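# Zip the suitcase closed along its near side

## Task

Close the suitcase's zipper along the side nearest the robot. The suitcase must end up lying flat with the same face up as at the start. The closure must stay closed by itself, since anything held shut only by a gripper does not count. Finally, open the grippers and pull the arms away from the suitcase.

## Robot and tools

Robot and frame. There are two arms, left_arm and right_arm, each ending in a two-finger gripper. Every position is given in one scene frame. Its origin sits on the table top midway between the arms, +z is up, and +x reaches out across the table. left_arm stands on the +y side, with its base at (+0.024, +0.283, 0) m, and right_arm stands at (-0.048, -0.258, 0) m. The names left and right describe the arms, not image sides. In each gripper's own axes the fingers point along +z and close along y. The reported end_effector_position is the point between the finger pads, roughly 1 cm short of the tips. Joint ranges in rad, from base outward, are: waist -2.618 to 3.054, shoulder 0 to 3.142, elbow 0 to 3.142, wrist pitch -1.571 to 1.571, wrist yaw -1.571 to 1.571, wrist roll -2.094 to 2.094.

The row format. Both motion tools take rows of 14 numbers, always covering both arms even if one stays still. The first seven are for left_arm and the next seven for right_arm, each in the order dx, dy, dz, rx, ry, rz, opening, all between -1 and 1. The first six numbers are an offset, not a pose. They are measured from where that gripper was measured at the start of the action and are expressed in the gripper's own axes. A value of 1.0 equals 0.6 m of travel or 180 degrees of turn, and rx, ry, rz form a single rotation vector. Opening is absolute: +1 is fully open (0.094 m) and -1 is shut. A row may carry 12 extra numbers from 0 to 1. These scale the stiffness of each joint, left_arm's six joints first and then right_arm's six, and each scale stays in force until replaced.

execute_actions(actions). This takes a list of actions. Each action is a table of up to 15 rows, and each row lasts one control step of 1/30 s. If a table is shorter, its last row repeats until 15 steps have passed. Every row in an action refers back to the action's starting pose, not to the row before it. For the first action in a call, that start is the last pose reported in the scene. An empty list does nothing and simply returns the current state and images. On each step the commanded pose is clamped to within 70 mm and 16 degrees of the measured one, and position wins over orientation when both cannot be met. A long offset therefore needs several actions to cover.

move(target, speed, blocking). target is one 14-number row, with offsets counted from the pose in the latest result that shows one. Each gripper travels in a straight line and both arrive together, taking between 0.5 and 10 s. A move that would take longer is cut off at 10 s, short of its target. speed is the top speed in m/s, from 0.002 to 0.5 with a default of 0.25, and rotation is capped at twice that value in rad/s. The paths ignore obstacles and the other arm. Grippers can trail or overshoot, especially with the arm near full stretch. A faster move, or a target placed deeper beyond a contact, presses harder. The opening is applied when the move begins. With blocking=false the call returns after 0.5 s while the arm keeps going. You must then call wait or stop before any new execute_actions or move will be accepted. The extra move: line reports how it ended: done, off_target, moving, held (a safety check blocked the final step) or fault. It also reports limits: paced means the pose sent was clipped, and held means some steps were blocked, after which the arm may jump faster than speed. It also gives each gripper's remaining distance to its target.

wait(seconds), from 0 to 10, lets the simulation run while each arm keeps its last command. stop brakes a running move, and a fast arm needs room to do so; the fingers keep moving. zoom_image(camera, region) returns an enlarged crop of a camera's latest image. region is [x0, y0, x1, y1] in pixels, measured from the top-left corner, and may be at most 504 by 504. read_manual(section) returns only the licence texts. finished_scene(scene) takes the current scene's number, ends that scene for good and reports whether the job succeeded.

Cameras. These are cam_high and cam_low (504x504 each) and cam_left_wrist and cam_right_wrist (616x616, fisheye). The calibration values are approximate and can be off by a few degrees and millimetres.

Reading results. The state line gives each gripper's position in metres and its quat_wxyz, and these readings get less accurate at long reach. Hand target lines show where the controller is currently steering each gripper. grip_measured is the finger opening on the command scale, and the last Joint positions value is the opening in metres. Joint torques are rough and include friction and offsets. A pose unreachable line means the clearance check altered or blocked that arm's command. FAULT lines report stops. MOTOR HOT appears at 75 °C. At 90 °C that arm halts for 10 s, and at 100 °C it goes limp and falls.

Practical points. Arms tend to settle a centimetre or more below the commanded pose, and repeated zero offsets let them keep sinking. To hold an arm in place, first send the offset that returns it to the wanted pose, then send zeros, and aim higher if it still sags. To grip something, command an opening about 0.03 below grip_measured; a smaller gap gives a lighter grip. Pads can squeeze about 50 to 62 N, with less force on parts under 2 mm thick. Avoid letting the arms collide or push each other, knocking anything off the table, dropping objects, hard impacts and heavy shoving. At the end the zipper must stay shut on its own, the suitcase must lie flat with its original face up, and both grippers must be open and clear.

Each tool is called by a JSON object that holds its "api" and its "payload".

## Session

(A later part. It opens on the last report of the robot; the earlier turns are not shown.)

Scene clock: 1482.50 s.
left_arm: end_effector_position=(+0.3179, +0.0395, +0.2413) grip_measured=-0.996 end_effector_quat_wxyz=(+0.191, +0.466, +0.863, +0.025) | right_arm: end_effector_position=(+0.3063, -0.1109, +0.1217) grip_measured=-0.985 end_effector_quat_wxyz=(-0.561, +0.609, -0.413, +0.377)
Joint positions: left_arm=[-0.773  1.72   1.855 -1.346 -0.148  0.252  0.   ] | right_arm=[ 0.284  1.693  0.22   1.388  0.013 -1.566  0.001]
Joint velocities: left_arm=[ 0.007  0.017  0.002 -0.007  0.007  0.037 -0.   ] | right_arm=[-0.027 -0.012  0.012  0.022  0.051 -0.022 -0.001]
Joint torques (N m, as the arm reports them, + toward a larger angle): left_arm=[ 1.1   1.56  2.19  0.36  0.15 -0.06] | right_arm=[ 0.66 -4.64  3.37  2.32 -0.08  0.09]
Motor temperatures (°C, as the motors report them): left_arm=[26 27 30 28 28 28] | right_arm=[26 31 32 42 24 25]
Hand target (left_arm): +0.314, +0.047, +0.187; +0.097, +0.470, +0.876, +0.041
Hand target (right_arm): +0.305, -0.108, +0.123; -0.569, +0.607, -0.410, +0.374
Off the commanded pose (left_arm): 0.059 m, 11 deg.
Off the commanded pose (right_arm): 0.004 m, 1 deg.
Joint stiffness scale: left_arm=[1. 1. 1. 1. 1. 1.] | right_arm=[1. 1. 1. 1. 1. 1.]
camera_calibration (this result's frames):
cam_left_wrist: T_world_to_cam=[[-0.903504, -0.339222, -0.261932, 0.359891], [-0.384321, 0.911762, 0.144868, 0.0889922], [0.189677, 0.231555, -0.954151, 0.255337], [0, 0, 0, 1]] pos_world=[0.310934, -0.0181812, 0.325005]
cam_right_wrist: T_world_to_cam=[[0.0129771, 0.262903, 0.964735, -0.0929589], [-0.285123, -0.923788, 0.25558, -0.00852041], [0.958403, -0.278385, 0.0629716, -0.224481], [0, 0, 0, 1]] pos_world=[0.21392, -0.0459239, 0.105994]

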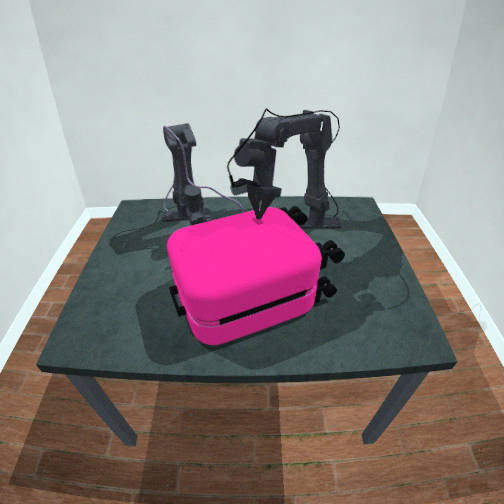

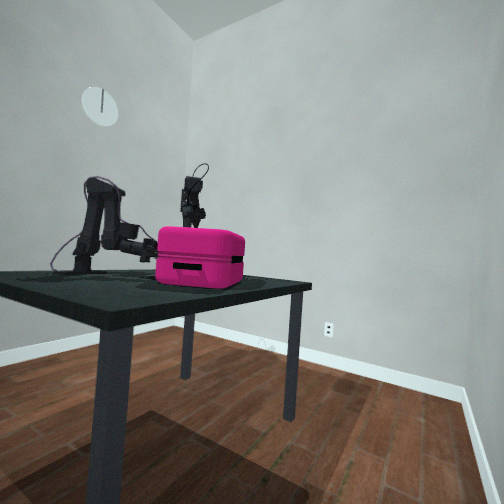

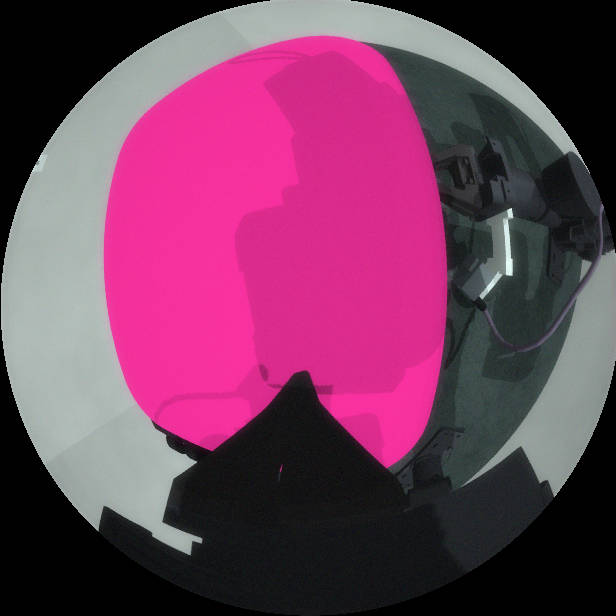

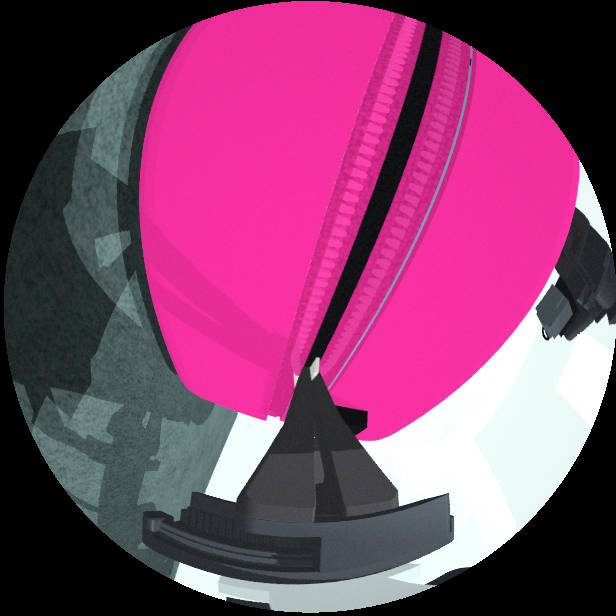

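{"api": "execute_actions", "payload": {"actions": [[[0.035,-0.017,0.09,0.021,0.058,0.002,-1,-0.02,-0.002,-0.001,0.003,-0.014,0.003,-1]],[[0.035,-0.017,0.09,0.021,0.058,0.002,-1,-0.03,-0.002,-0.001,0.003,-0.02,0.003,-1]]]}}

{"api": "zoom_image", "payload": {"camera": "cam_right_wrist", "region": [240, 280, 400, 440]}}

Scene clock: 1487.43 s.
left_arm: end_effector_position=(+0.3179, +0.0395, +0.2413) grip_measured=-0.996 end_effector_quat_wxyz=(+0.191, +0.466, +0.863, +0.025) | right_arm: end_effector_position=(+0.3059, -0.1100, +0.1217) grip_measured=-0.985 end_effector_quat_wxyz=(-0.561, +0.609, -0.414, +0.378)
Joint positions: left_arm=[-0.773  1.72   1.855 -1.346 -0.148  0.252  0.   ] | right_arm=[ 0.29   1.693  0.22   1.388  0.021 -1.566  0.001]
Joint velocities: left_arm=[-0.007  0.002 -0.002 -0.051  0.037  0.007  0.   ] | right_arm=[ 0.007 -0.002  0.017 -0.022 -0.11   0.007 -0.   ]
Joint torques (N m, as the arm reports them, + toward a larger angle): left_arm=[ 1.01  1.49  2.39  0.38  0.16 -0.06] | right_arm=[ 2.32 -4.68  3.12  2.3  -0.49  0.13]
Motor temperatures (°C, as the motors report them): left_arm=[26 27 30 28 28 28] | right_arm=[26 31 32 42 24 25]
Hand target (left_arm): +0.314, +0.047, +0.187; +0.097, +0.470, +0.876, +0.041
Hand target (right_arm): +0.299, -0.094, +0.123; -0.579, +0.617, -0.397, +0.356
Off the commanded pose (left_arm): 0.059 m, 11 deg.
Off the commanded pose (right_arm): 0.018 m, 4 deg.
Joint stiffness scale: left_arm=[1. 1. 1. 1. 1. 1.] | right_arm=[1. 1. 1. 1. 1. 1.]
camera_calibration (this result's frames):
cam_left_wrist: T_world_to_cam=[[-0.903504, -0.339222, -0.261932, 0.359891], [-0.384321, 0.911762, 0.144868, 0.0889922], [0.189677, 0.231555, -0.954151, 0.255337], [0, 0, 0, 1]] pos_world=[0.310934, -0.0181812, 0.325005]
cam_right_wrist: T_world_to_cam=[[0.0132051, 0.263509, 0.964567, -0.0931773], [-0.286927, -0.923084, 0.256105, -0.00722912], [0.957861, -0.280142, 0.0634185, -0.22393], [0, 0, 0, 1]] pos_world=[0.21365, -0.0448522, 0.105928]

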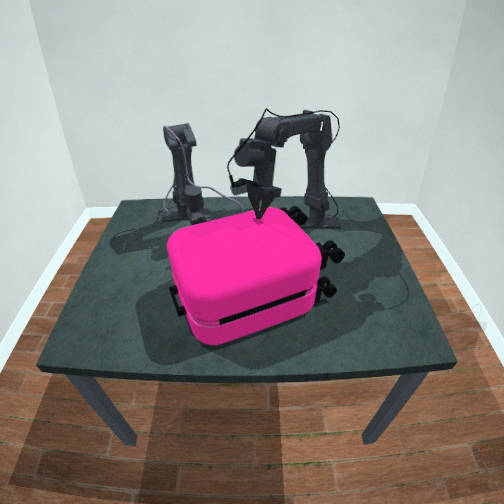

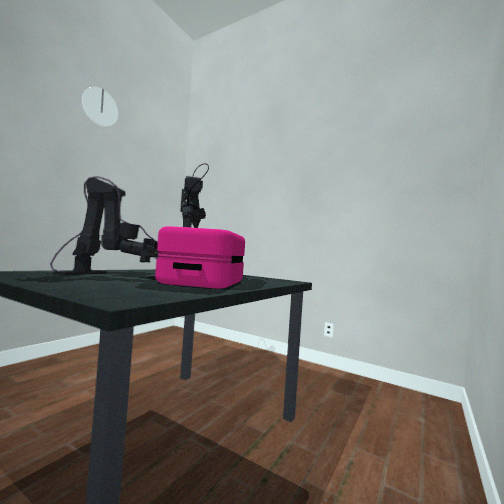

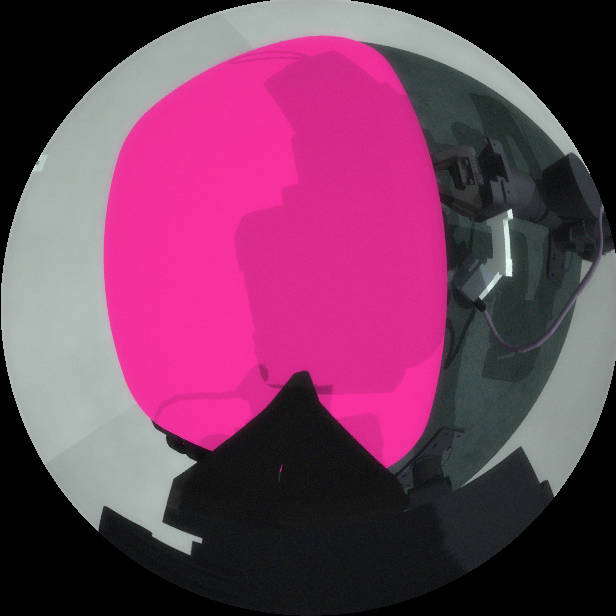

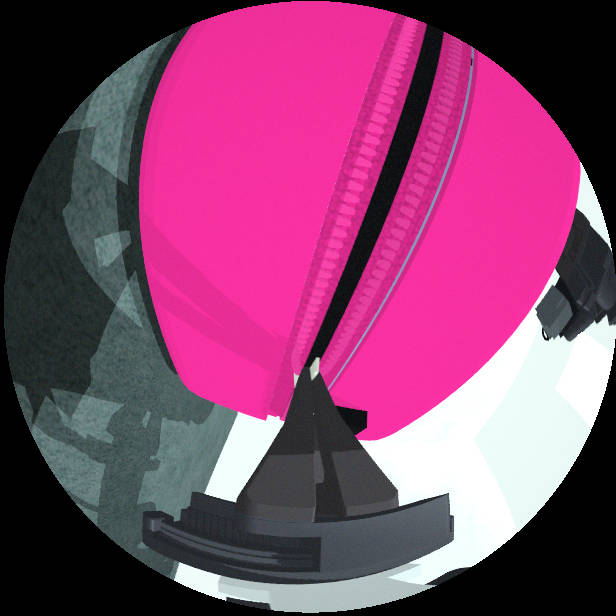

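Region (240, 280, 400, 440) of cam_right_wrist's 616x616 image, scaled by 3.150, with more detail than that image has.

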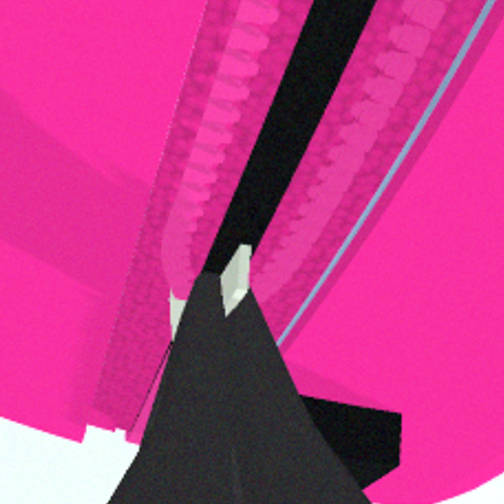

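{"api": "execute_actions", "payload": {"actions": [[[0.035,-0.017,0.09,0.021,0.058,0.002,-1,-0.045,-0.002,-0.001,0.003,-0.033,0.003,-1]],[[0.035,-0.017,0.09,0.021,0.058,0.002,-1,-0.06,-0.002,-0.002,0.003,-0.045,0.003,-1]]]}}

{"api": "zoom_image", "payload": {"camera": "cam_right_wrist", "region": [240, 280, 400, 440]}}

Scene clock: 1492.63 s.
left_arm: end_effector_position=(+0.3179, +0.0395, +0.2413) grip_measured=-0.996 end_effector_quat_wxyz=(+0.191, +0.466, +0.863, +0.025) | right_arm: end_effector_position=(+0.3055, -0.1091, +0.1217) grip_measured=-0.985 end_effector_quat_wxyz=(-0.560, +0.609, -0.415, +0.379)
Joint positions: left_arm=[-0.773  1.72   1.855 -1.346 -0.148  0.252  0.   ] | right_arm=[ 0.298  1.693  0.22   1.388  0.033 -1.565  0.001]
Joint velocities: left_arm=[-0.007 -0.002  0.007 -0.051 -0.022 -0.037  0.   ] | right_arm=[-0.002 -0.007  0.017  0.037  0.037 -0.022 -0.   ]
Joint torques (N m, as the arm reports them, + toward a larger angle): left_arm=[ 1.14  1.53  2.16  0.38  0.13 -0.05] | right_arm=[ 3.86 -4.82  3.03  2.27 -1.23  0.12]
Motor temperatures (°C, as the motors report them): left_arm=[26 27 30 28 28 28] | right_arm=[26 31 32 42 25 25]
Hand target (left_arm): +0.314, +0.047, +0.187; +0.097, +0.470, +0.876, +0.041
Hand target (right_arm): +0.290, -0.079, +0.123; -0.591, +0.630, -0.376, +0.334
Off the commanded pose (left_arm): 0.059 m, 11 deg.
Off the commanded pose (right_arm): 0.036 m, 8 deg.
Joint stiffness scale: left_arm=[1. 1. 1. 1. 1. 1.] | right_arm=[1. 1. 1. 1. 1. 1.]
camera_calibration (this result's frames):
cam_left_wrist: T_world_to_cam=[[-0.903504, -0.339222, -0.261932, 0.359891], [-0.384321, 0.911762, 0.144868, 0.0889922], [0.189677, 0.231555, -0.954151, 0.255337], [0, 0, 0, 1]] pos_world=[0.310934, -0.0181812, 0.325005]
cam_right_wrist: T_world_to_cam=[[0.0139629, 0.264003, 0.964421, -0.0935674], [-0.290502, -0.92184, 0.256553, -0.00536497], [0.956772, -0.283748, 0.0638218, -0.223406], [0, 0, 0, 1]] pos_world=[0.213497, -0.0436347, 0.105873]

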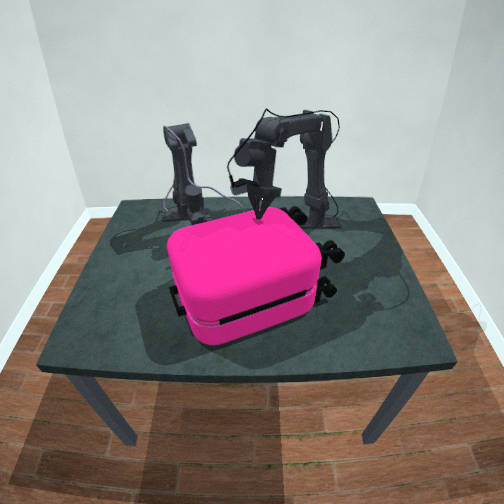

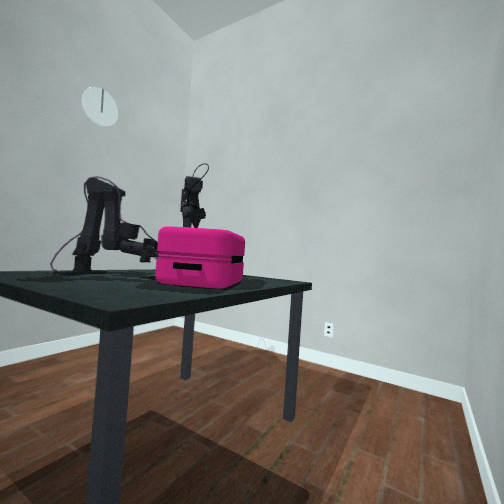

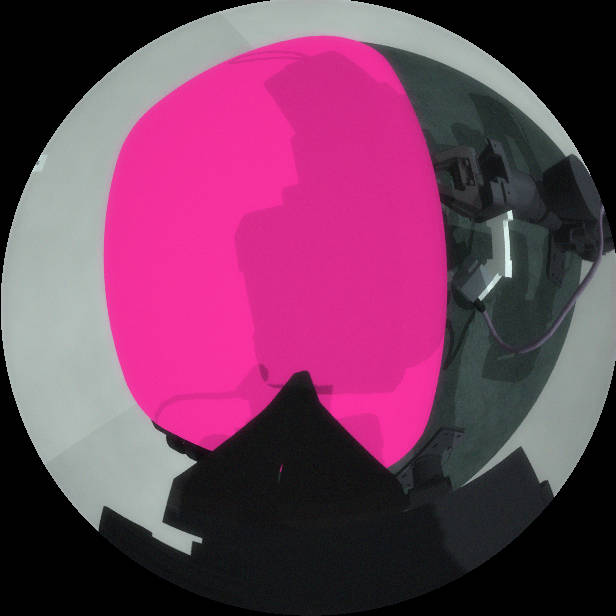

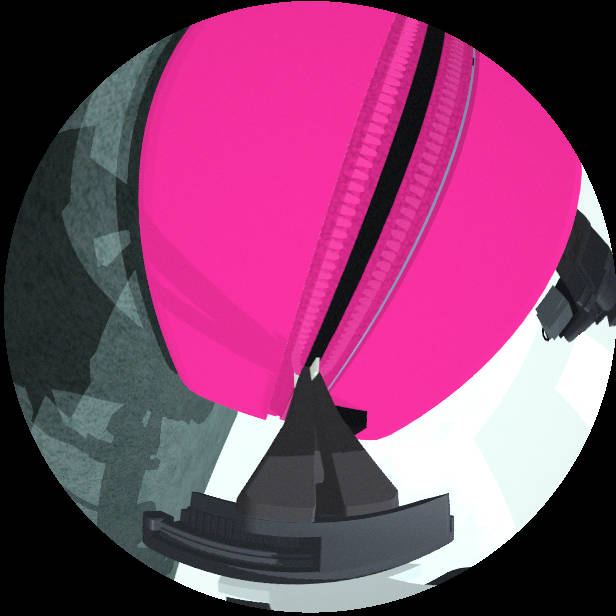

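Region (240, 280, 400, 440) of cam_right_wrist's 616x616 image, scaled by 3.150, with more detail than that image has.

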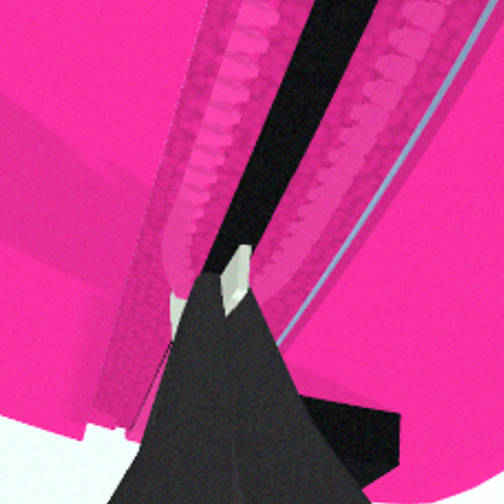

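{"api": "execute_actions", "payload": {"actions": [[[0.035,-0.017,0.09,0.021,0.058,0.002,-1,-0.075,-0.002,-0.003,0.003,-0.06,0.003,-1]],[[0.035,-0.017,0.09,0.021,0.058,0.002,-1,-0.09,-0.002,-0.004,0.003,-0.073,0.003,-1]],[[0.035,-0.017,0.09,0.021,0.058,0.002,-1,-0.105,-0.002,-0.005,0.003,-0.085,0.003,-1]]]}}

{"api": "zoom_image", "payload": {"camera": "cam_right_wrist", "region": [240, 280, 400, 440]}}

Scene clock: 1497.20 s.
left_arm: end_effector_position=(+0.3179, +0.0395, +0.2413) grip_measured=-0.996 end_effector_quat_wxyz=(+0.191, +0.466, +0.863, +0.025) | right_arm: end_effector_position=(+0.3048, -0.1075, +0.1217) grip_measured=-0.985 end_effector_quat_wxyz=(+0.562, -0.609, +0.414, -0.376)
Joint positions: left_arm=[-0.773  1.72   1.855 -1.346 -0.148  0.252  0.   ] | right_arm=[ 0.301  1.693  0.22   1.388  0.028 -1.561  0.001]
Joint velocities: left_arm=[-0.022 -0.017  0.002  0.007 -0.022  0.007 -0.   ] | right_arm=[-0.002 -0.007 -0.002 -0.066 -0.007 -0.037 -0.   ]
Joint torques (N m, as the arm reports them, + toward a larger angle): left_arm=[ 1.12  1.58  2.24  0.36  0.15 -0.09] | right_arm=[ 5.74 -5.24  2.69  2.25 -2.36  0.13]
Motor temperatures (°C, as the motors report them): left_arm=[26 27 30 28 28 28] | right_arm=[27 31 32 42 25 25]
Hand target (left_arm): +0.314, +0.047, +0.187; +0.097, +0.470, +0.876, +0.041
Hand target (right_arm): +0.276, -0.057, +0.123; +0.612, -0.650, +0.342, -0.295
Off the commanded pose (left_arm): 0.059 m, 11 deg.
Off the commanded pose (right_arm): 0.062 m, 15 deg.
Joint stiffness scale: left_arm=[1. 1. 1. 1. 1. 1.] | right_arm=[1. 1. 1. 1. 1. 1.]
camera_calibration (this result's frames):
cam_left_wrist: T_world_to_cam=[[-0.903504, -0.339222, -0.261932, 0.359891], [-0.384321, 0.911762, 0.144868, 0.0889922], [0.189677, 0.231555, -0.954151, 0.255337], [0, 0, 0, 1]] pos_world=[0.310934, -0.0181812, 0.325005]
cam_right_wrist: T_world_to_cam=[[0.0136774, 0.260323, 0.965425, -0.0944164], [-0.283721, -0.924821, 0.253394, -0.00606075], [0.958809, -0.277377, 0.0612098, -0.221921], [0, 0, 0, 1]] pos_world=[0.212351, -0.042582, 0.106271]

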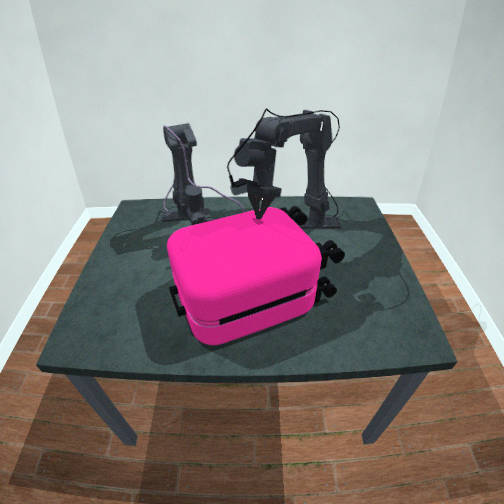

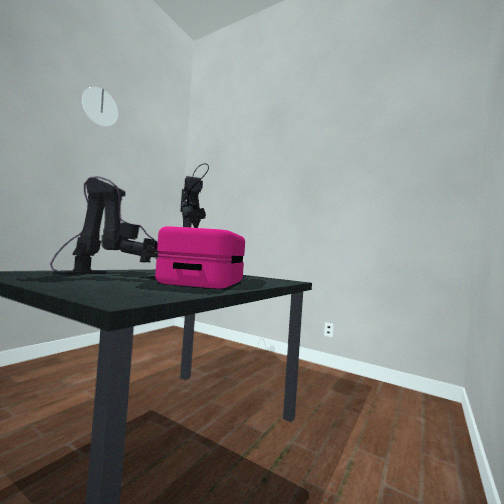

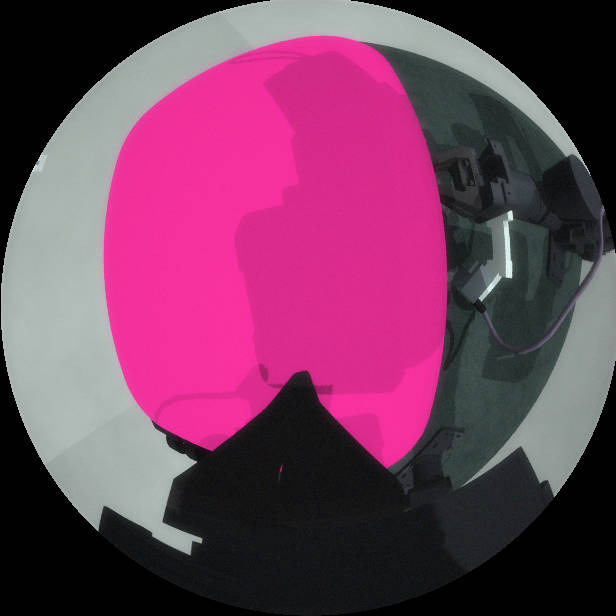

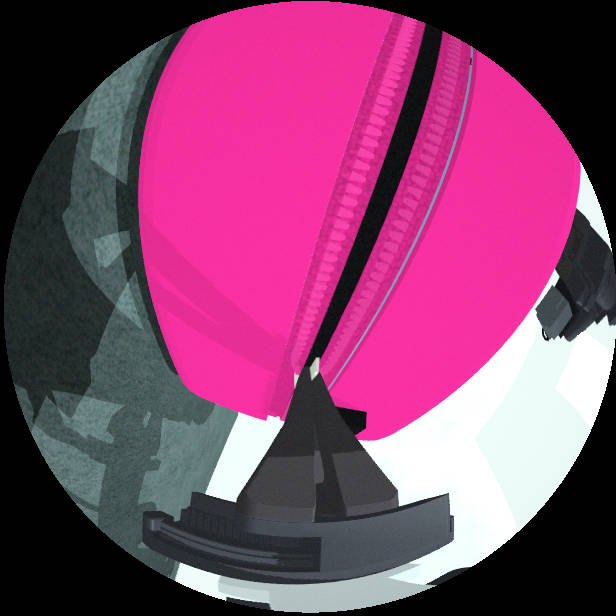

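Region (240, 280, 400, 440) of cam_right_wrist's 616x616 image, scaled by 3.150, with more detail than that image has.

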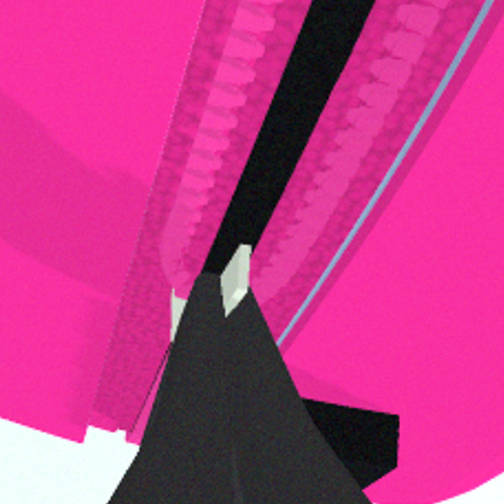

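{"api": "execute_actions", "payload": {"actions": [[[0.035,-0.017,0.09,0.021,0.058,0.002,-1,-0.06,-0.002,-0.002,0.003,-0.045,0.003,-1]],[[0.035,-0.017,0.09,0.021,0.058,0.002,-1,-0.02,-0.002,-0.001,0.003,-0.015,0.003,-1]],[[0.035,-0.017,0.09,0.021,0.058,0.002,-1,0.0,-0.002,-0.001,0.003,-0.004,0.003,-1]]]}}

Scene clock: 1618.70 s.
left_arm: end_effector_position=(+0.3179, +0.0395, +0.2413) grip_measured=-0.996 end_effector_quat_wxyz=(+0.191, +0.466, +0.863, +0.025) | right_arm: end_effector_position=(+0.3058, -0.1098, +0.1217) grip_measured=-0.985 end_effector_quat_wxyz=(-0.559, +0.606, -0.418, +0.381)
Joint positions: left_arm=[-0.773  1.72   1.855 -1.346 -0.148  0.252  0.   ] | right_arm=[ 0.302  1.693  0.22   1.388  0.045 -1.561  0.001]
Joint velocities: left_arm=[ 0.012  0.007 -0.007  0.022 -0.022 -0.007 -0.001] | right_arm=[-0.012  0.007 -0.012  0.022  0.022  0.022  0.   ]
Joint torques (N m, as the arm reports them, + toward a larger angle): left_arm=[ 1.13  1.57  2.24  0.35  0.15 -0.05] | right_arm=[-0.76 -4.78  3.01  2.3  -0.29  0.08]
Motor temperatures (°C, as the motors report them): left_arm=[26 27 29 28 28 28] | right_arm=[27 31 31 43 33 25]
Hand target (left_arm): +0.314, +0.047, +0.187; +0.097, +0.470, +0.876, +0.041
Hand target (right_arm): +0.305, -0.109, +0.123; -0.566, +0.604, -0.415, +0.376
Off the commanded pose (left_arm): 0.059 m, 11 deg.
Off the commanded pose (right_arm): 0.002 m, 1 deg.
Joint stiffness scale: left_arm=[1. 1. 1. 1. 1. 1.] | right_arm=[1. 1. 1. 1. 1. 1.]
camera_calibration (this result's frames):
cam_left_wrist: T_world_to_cam=[[-0.903504, -0.339222, -0.261932, 0.359891], [-0.384321, 0.911762, 0.144868, 0.0889922], [0.189677, 0.231555, -0.954151, 0.255337], [0, 0, 0, 1]] pos_world=[0.310934, -0.0181812, 0.325005]
cam_right_wrist: T_world_to_cam=[[0.0173316, 0.260994, 0.965185, -0.0948336], [-0.298232, -0.920038, 0.254142, -0.0031262], [0.954336, -0.292253, 0.0618911, -0.223822], [0, 0, 0, 1]] pos_world=[0.214313, -0.0435379, 0.106179]

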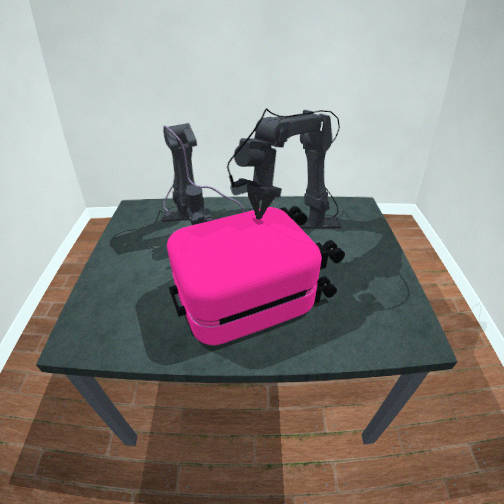

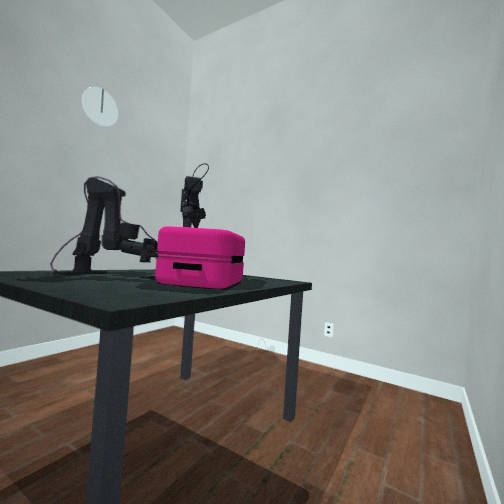

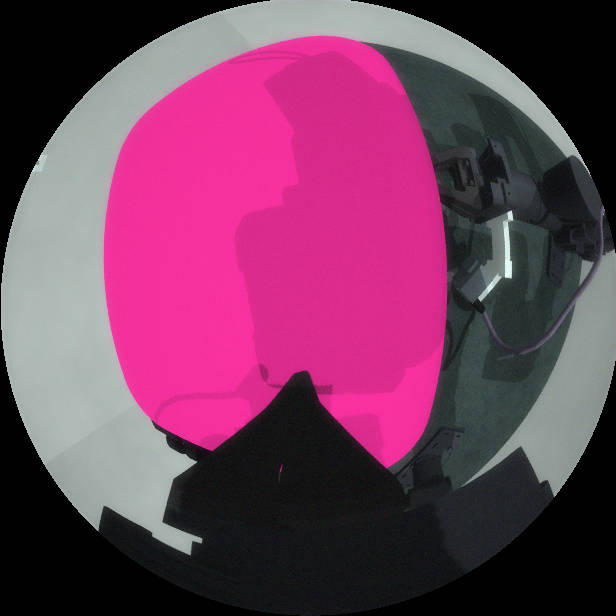

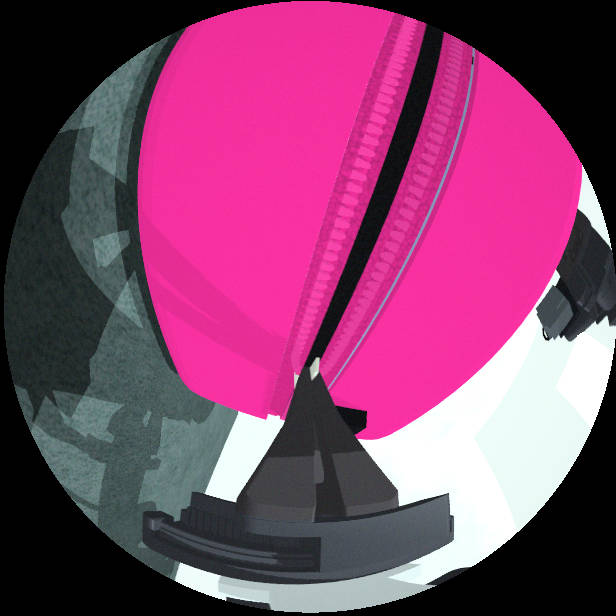

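{"api": "move", "payload": {"target": [0.035,-0.017,0.09,0.021,0.058,0.002,-1,0.006,-0.002,-0.007,0.003,-0.1056,0.003,-1], "speed": 0.06}}

{"api": "zoom_image", "payload": {"camera": "cam_right_wrist", "region": [240, 280, 400, 440]}}

Scene clock: 1625.17 s.
left_arm: end_effector_position=(+0.3179, +0.0394, +0.2419) grip_measured=-0.996 end_effector_quat_wxyz=(+0.191, +0.466, +0.863, +0.025) | right_arm: end_effector_position=(+0.3022, -0.1161, +0.1213) grip_measured=-0.985 end_effector_quat_wxyz=(+0.615, -0.658, +0.329, -0.283)
Joint positions: left_arm=[-0.773  1.721  1.858 -1.348 -0.148  0.252  0.   ] | right_arm=[ 0.025  1.714  0.252  1.365 -0.538 -1.588  0.001]
Joint velocities: left_arm=[-0.027  0.007  0.002  0.037 -0.066  0.037  0.001] | right_arm=[-0.007  0.002 -0.012  0.037 -0.007  0.022  0.   ]
Joint torques (N m, as the arm reports them, + toward a larger angle): left_arm=[ 1.07  1.58  1.98  0.36  0.14 -0.06] | right_arm=[-0.99 -4.44  4.72  2.04 -0.47  0.02]
Motor temperatures (°C, as the motors report them): left_arm=[26 27 29 28 28 28] | right_arm=[27 31 31 43 32 25]
Hand target (left_arm): +0.314, +0.047, +0.187; +0.097, +0.470, +0.876, +0.040
Hand target (right_arm): +0.304, -0.115, +0.123; +0.621, -0.660, +0.321, -0.276
Off the commanded pose (left_arm): 0.060 m, 11 deg.
Off the commanded pose (right_arm): 0.003 m, 2 deg.
Joint stiffness scale: left_arm=[1. 1. 1. 1. 1. 1.] | right_arm=[1. 1. 1. 1. 1. 1.]
move: off_target (left_arm)
camera_calibration (this result's frames):
cam_left_wrist: T_world_to_cam=[[-0.903471, -0.339307, -0.261939, 0.360015], [-0.384242, 0.911928, 0.144035, 0.0891207], [0.189997, 0.230779, -0.954276, 0.255954], [0, 0, 0, 1]] pos_world=[0.310877, -0.0181849, 0.325716]
cam_right_wrist: T_world_to_cam=[[-0.0472612, 0.23324, 0.97127, -0.0772069], [-0.00313755, -0.972386, 0.233356, -0.102563], [0.998878, 0.00798128, 0.046688, -0.19899], [0, 0, 0, 1]] pos_world=[0.194796, -0.0801346, 0.108213]

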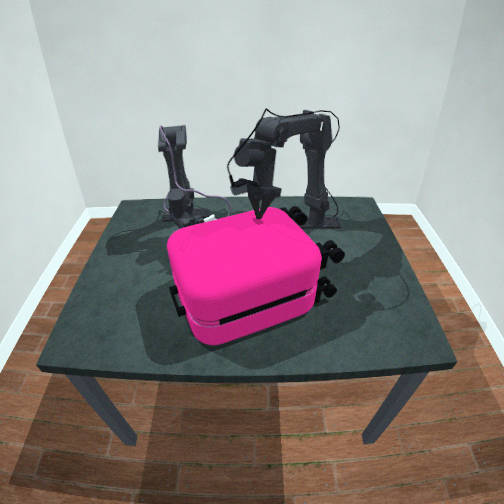

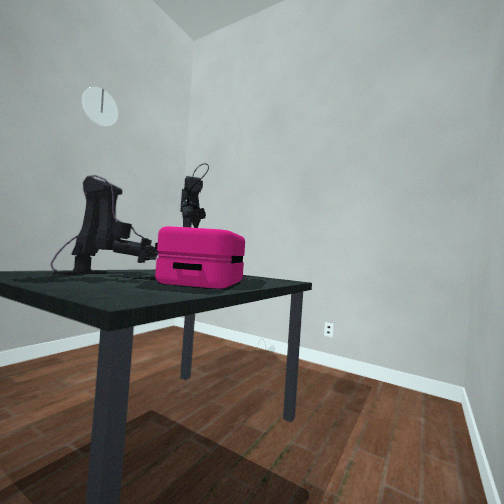

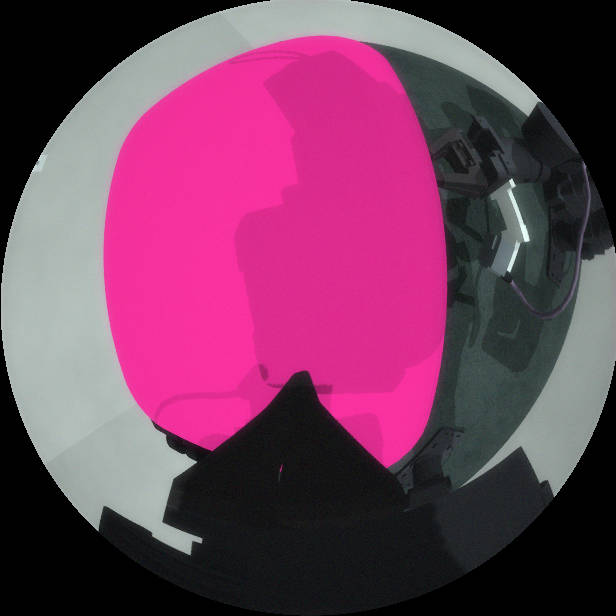

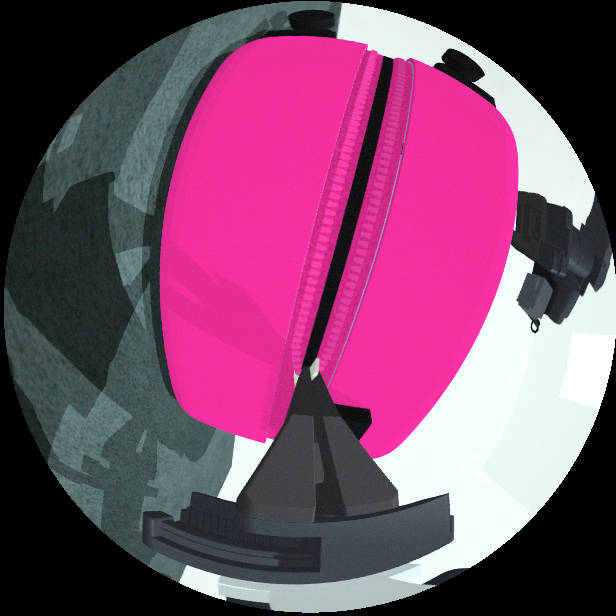

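Region (240, 280, 400, 440) of cam_right_wrist's 616x616 image, scaled by 3.150, with more detail than that image has.

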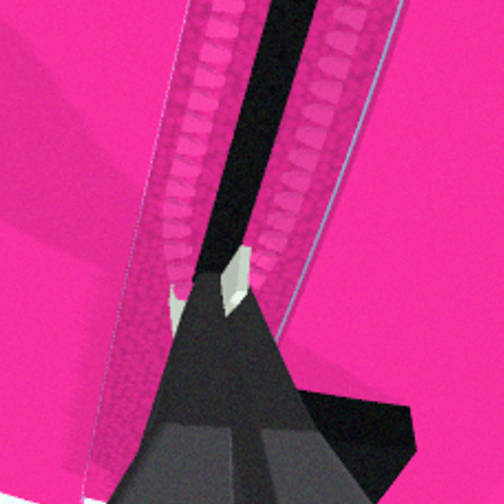

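{"api": "move", "payload": {"target": [0.035,-0.017,0.09,0.021,0.058,0.002,-1,0.008,-0.003,-0.009,0.003,-0.118,0.006,-1], "speed": 0.06}}

{"api": "zoom_image", "payload": {"camera": "cam_right_wrist", "region": [240, 280, 400, 440]}}

Scene clock: 1637.20 s.
left_arm: end_effector_position=(+0.3179, +0.0393, +0.2418) grip_measured=-0.996 end_effector_quat_wxyz=(+0.191, +0.467, +0.863, +0.025) | right_arm: end_effector_position=(+0.3020, -0.1208, +0.1202) grip_measured=-0.985 end_effector_quat_wxyz=(+0.662, -0.696, +0.225, -0.162)
Joint positions: left_arm=[-0.773  1.723  1.861 -1.35  -0.148  0.252  0.   ] | right_arm=[-0.173  1.822  0.427  1.245 -1.073 -1.63   0.001]
Joint velocities: left_arm=[-0.002 -0.002 -0.017  0.081 -0.007  0.007 -0.001] | right_arm=[-0.032 -0.002 -0.012  0.007 -0.066 -0.022  0.001]
Joint torques (N m, as the arm reports them, + toward a larger angle): left_arm=[ 1.12  1.51  2.02  0.37  0.14 -0.08] | right_arm=[-1.64 -5.81  4.97  1.68 -0.69  0.03]
Motor temperatures (°C, as the motors report them): left_arm=[26 27 29 28 28 28] | right_arm=[27 31 31 42 30 25]
Hand target (left_arm): +0.315, +0.047, +0.187; +0.097, +0.470, +0.876, +0.040
Hand target (right_arm): +0.301, -0.123, +0.122; +0.667, -0.697, +0.215, -0.152
Off the commanded pose (left_arm): 0.059 m, 11 deg.
Off the commanded pose (right_arm): 0.004 m, 2 deg.
Joint stiffness scale: left_arm=[1. 1. 1. 1. 1. 1.] | right_arm=[1. 1. 1. 1. 1. 1.]
move: off_target (left_arm)
camera_calibration (this result's frames):
cam_left_wrist: T_world_to_cam=[[-0.903759, -0.33903, -0.261303, 0.359957], [-0.384083, 0.911775, 0.145422, 0.0888577], [0.188947, 0.231788, -0.95424, 0.256129], [0, 0, 0, 1]] pos_world=[0.311048, -0.0183496, 0.325545]
cam_right_wrist: T_world_to_cam=[[-0.0941964, 0.174067, 0.980218, -0.0691098], [0.324753, -0.925366, 0.195534, -0.19573], [0.941097, 0.336747, 0.0306375, -0.13963], [0, 0, 0, 1]] pos_world=[0.188459, -0.122072, 0.110292]

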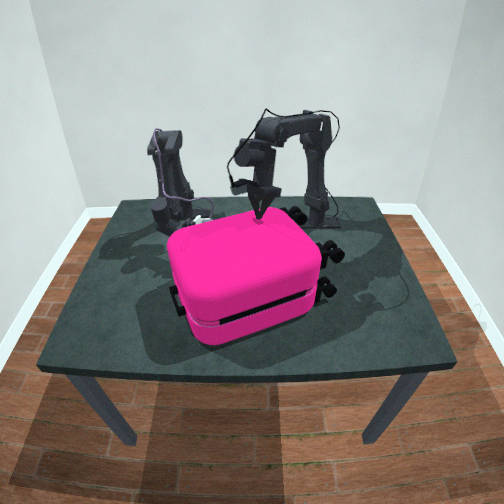

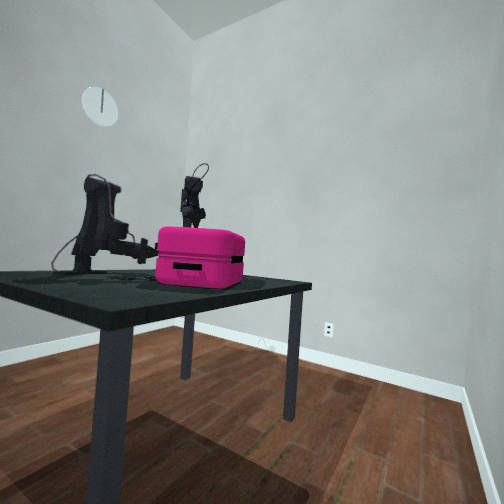

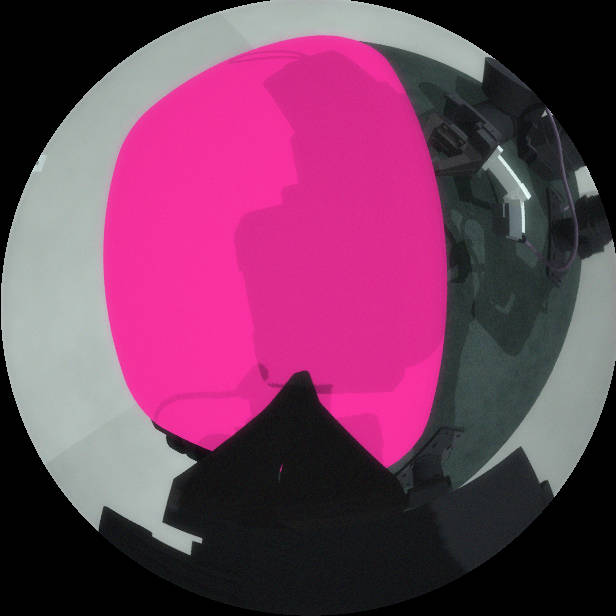

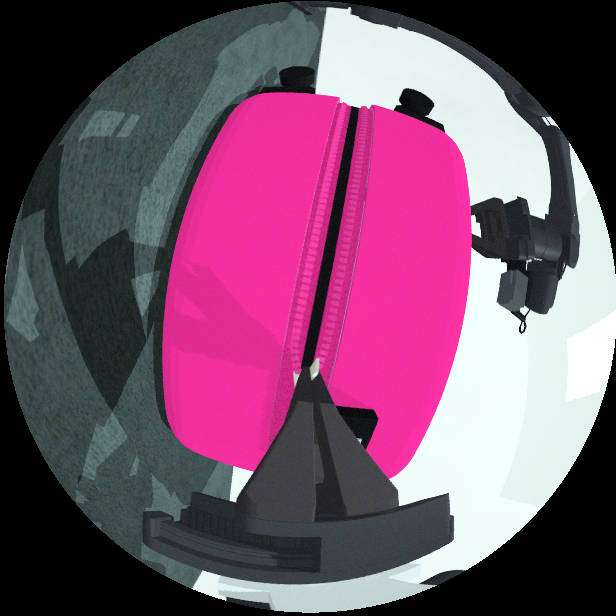

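Region (240, 280, 400, 440) of cam_right_wrist's 616x616 image, scaled by 3.150, with more detail than that image has.

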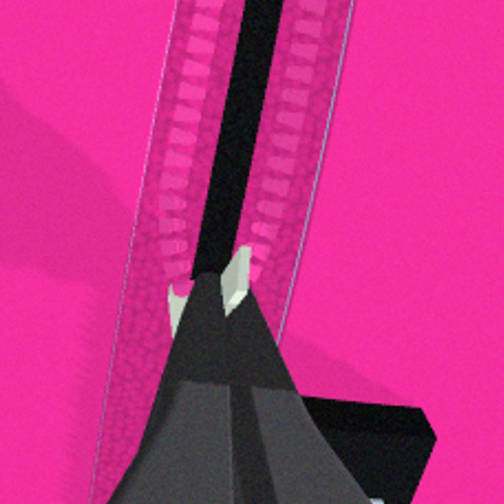

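{"api": "execute_actions", "payload": {"actions": [[[0.035,-0.017,0.09,0.021,0.058,0.002,-1,-0.03,-0.003,0.007,0.003,-0.025,0.003,-1]],[[0.035,-0.017,0.09,0.021,0.058,0.002,-1,-0.055,-0.003,0.013,0.003,-0.046,0.003,-1]],[[0.035,-0.017,0.09,0.021,0.058,0.002,-1,-0.08,-0.003,0.017,0.003,-0.067,0.003,-1]]]}}

{"api": "zoom_image", "payload": {"camera": "cam_right_wrist", "region": [240, 280, 400, 440]}}

Scene clock: 1662.13 s.
left_arm: end_effector_position=(+0.3179, +0.0394, +0.2418) grip_measured=-0.996 end_effector_quat_wxyz=(+0.190, +0.467, +0.863, +0.025) | right_arm: end_effector_position=(+0.3014, -0.1178, +0.1202) grip_measured=-0.985 end_effector_quat_wxyz=(+0.663, -0.695, +0.229, -0.155)
Joint positions: left_arm=[-0.773  1.723  1.861 -1.35  -0.148  0.252  0.   ] | right_arm=[-0.163  1.822  0.427  1.245 -1.069 -1.613  0.001]
Joint velocities: left_arm=[-0.002  0.007  0.007  0.007 -0.051 -0.051  0.   ] | right_arm=[-0.007 -0.017  0.012 -0.022  0.051  0.007  0.001]
Joint torques (N m, as the arm reports them, + toward a larger angle): left_arm=[ 1.12  1.53  2.31  0.34  0.15 -0.05] | right_arm=[ 4.49 -6.53  2.67  1.85 -2.    0.14]
Motor temperatures (°C, as the motors report them): left_arm=[26 27 29 28 28 28] | right_arm=[27 32 31 41 29 25]
Hand target (left_arm): +0.314, +0.047, +0.187; +0.096, +0.470, +0.876, +0.041
Hand target (right_arm): +0.268, -0.089, +0.124; +0.684, -0.706, +0.163, -0.082
Off the commanded pose (left_arm): 0.059 m, 11 deg.
Off the commanded pose (right_arm): 0.048 m, 12 deg.
Joint stiffness scale: left_arm=[1. 1. 1. 1. 1. 1.] | right_arm=[1. 1. 1. 1. 1. 1.]
camera_calibration (this result's frames):
cam_left_wrist: T_world_to_cam=[[-0.90383, -0.338961, -0.261144, 0.359893], [-0.384043, 0.911736, 0.145768, 0.0886873], [0.188684, 0.23204, -0.95423, 0.256167], [0, 0, 0, 1]] pos_world=[0.311008, -0.0183106, 0.325498]
cam_right_wrist: T_world_to_cam=[[-0.0809159, 0.165603, 0.982867, -0.0750028], [0.331303, -0.925563, 0.183223, -0.193247], [0.940048, 0.340452, 0.020028, -0.138069], [0, 0, 0, 1]] pos_world=[0.187746, -0.119436, 0.11189]

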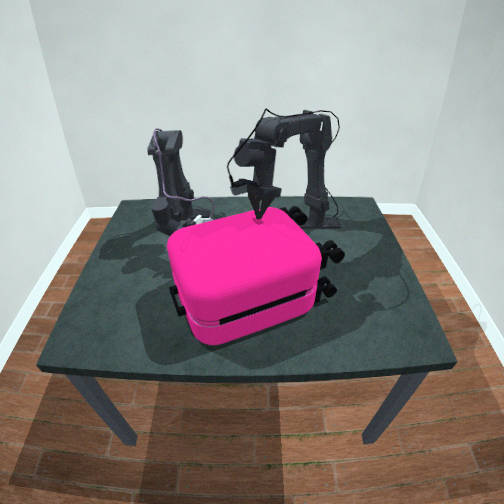

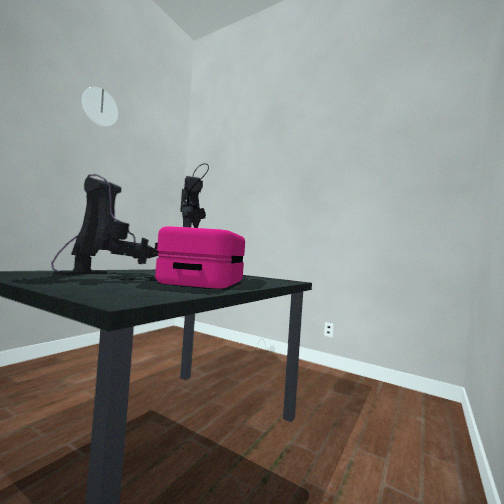

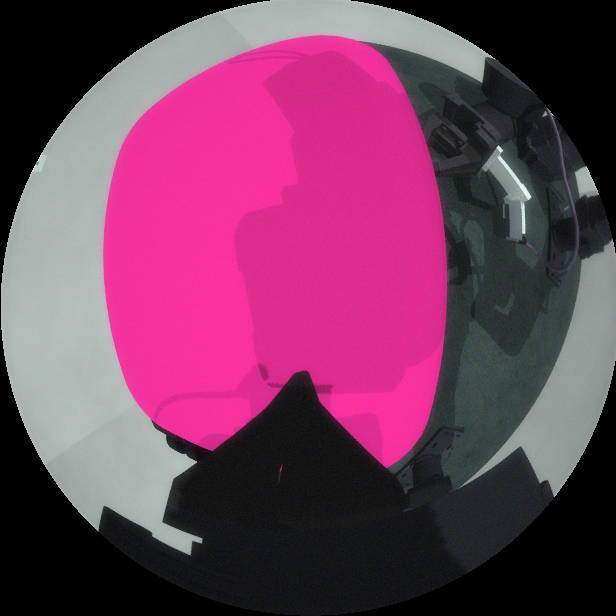

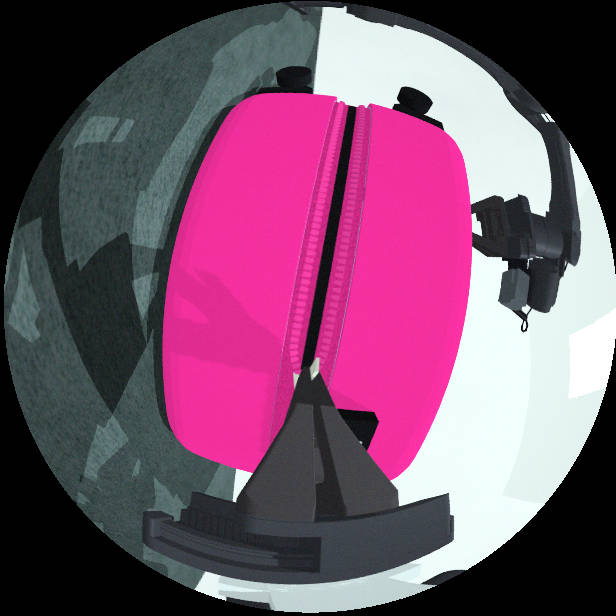

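Region (240, 280, 400, 440) of cam_right_wrist's 616x616 image, scaled by 3.150, with more detail than that image has.

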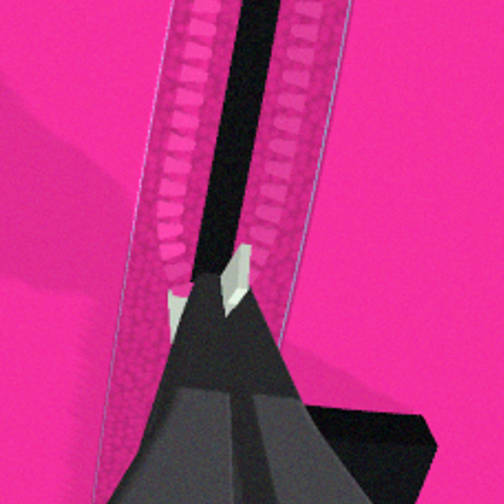

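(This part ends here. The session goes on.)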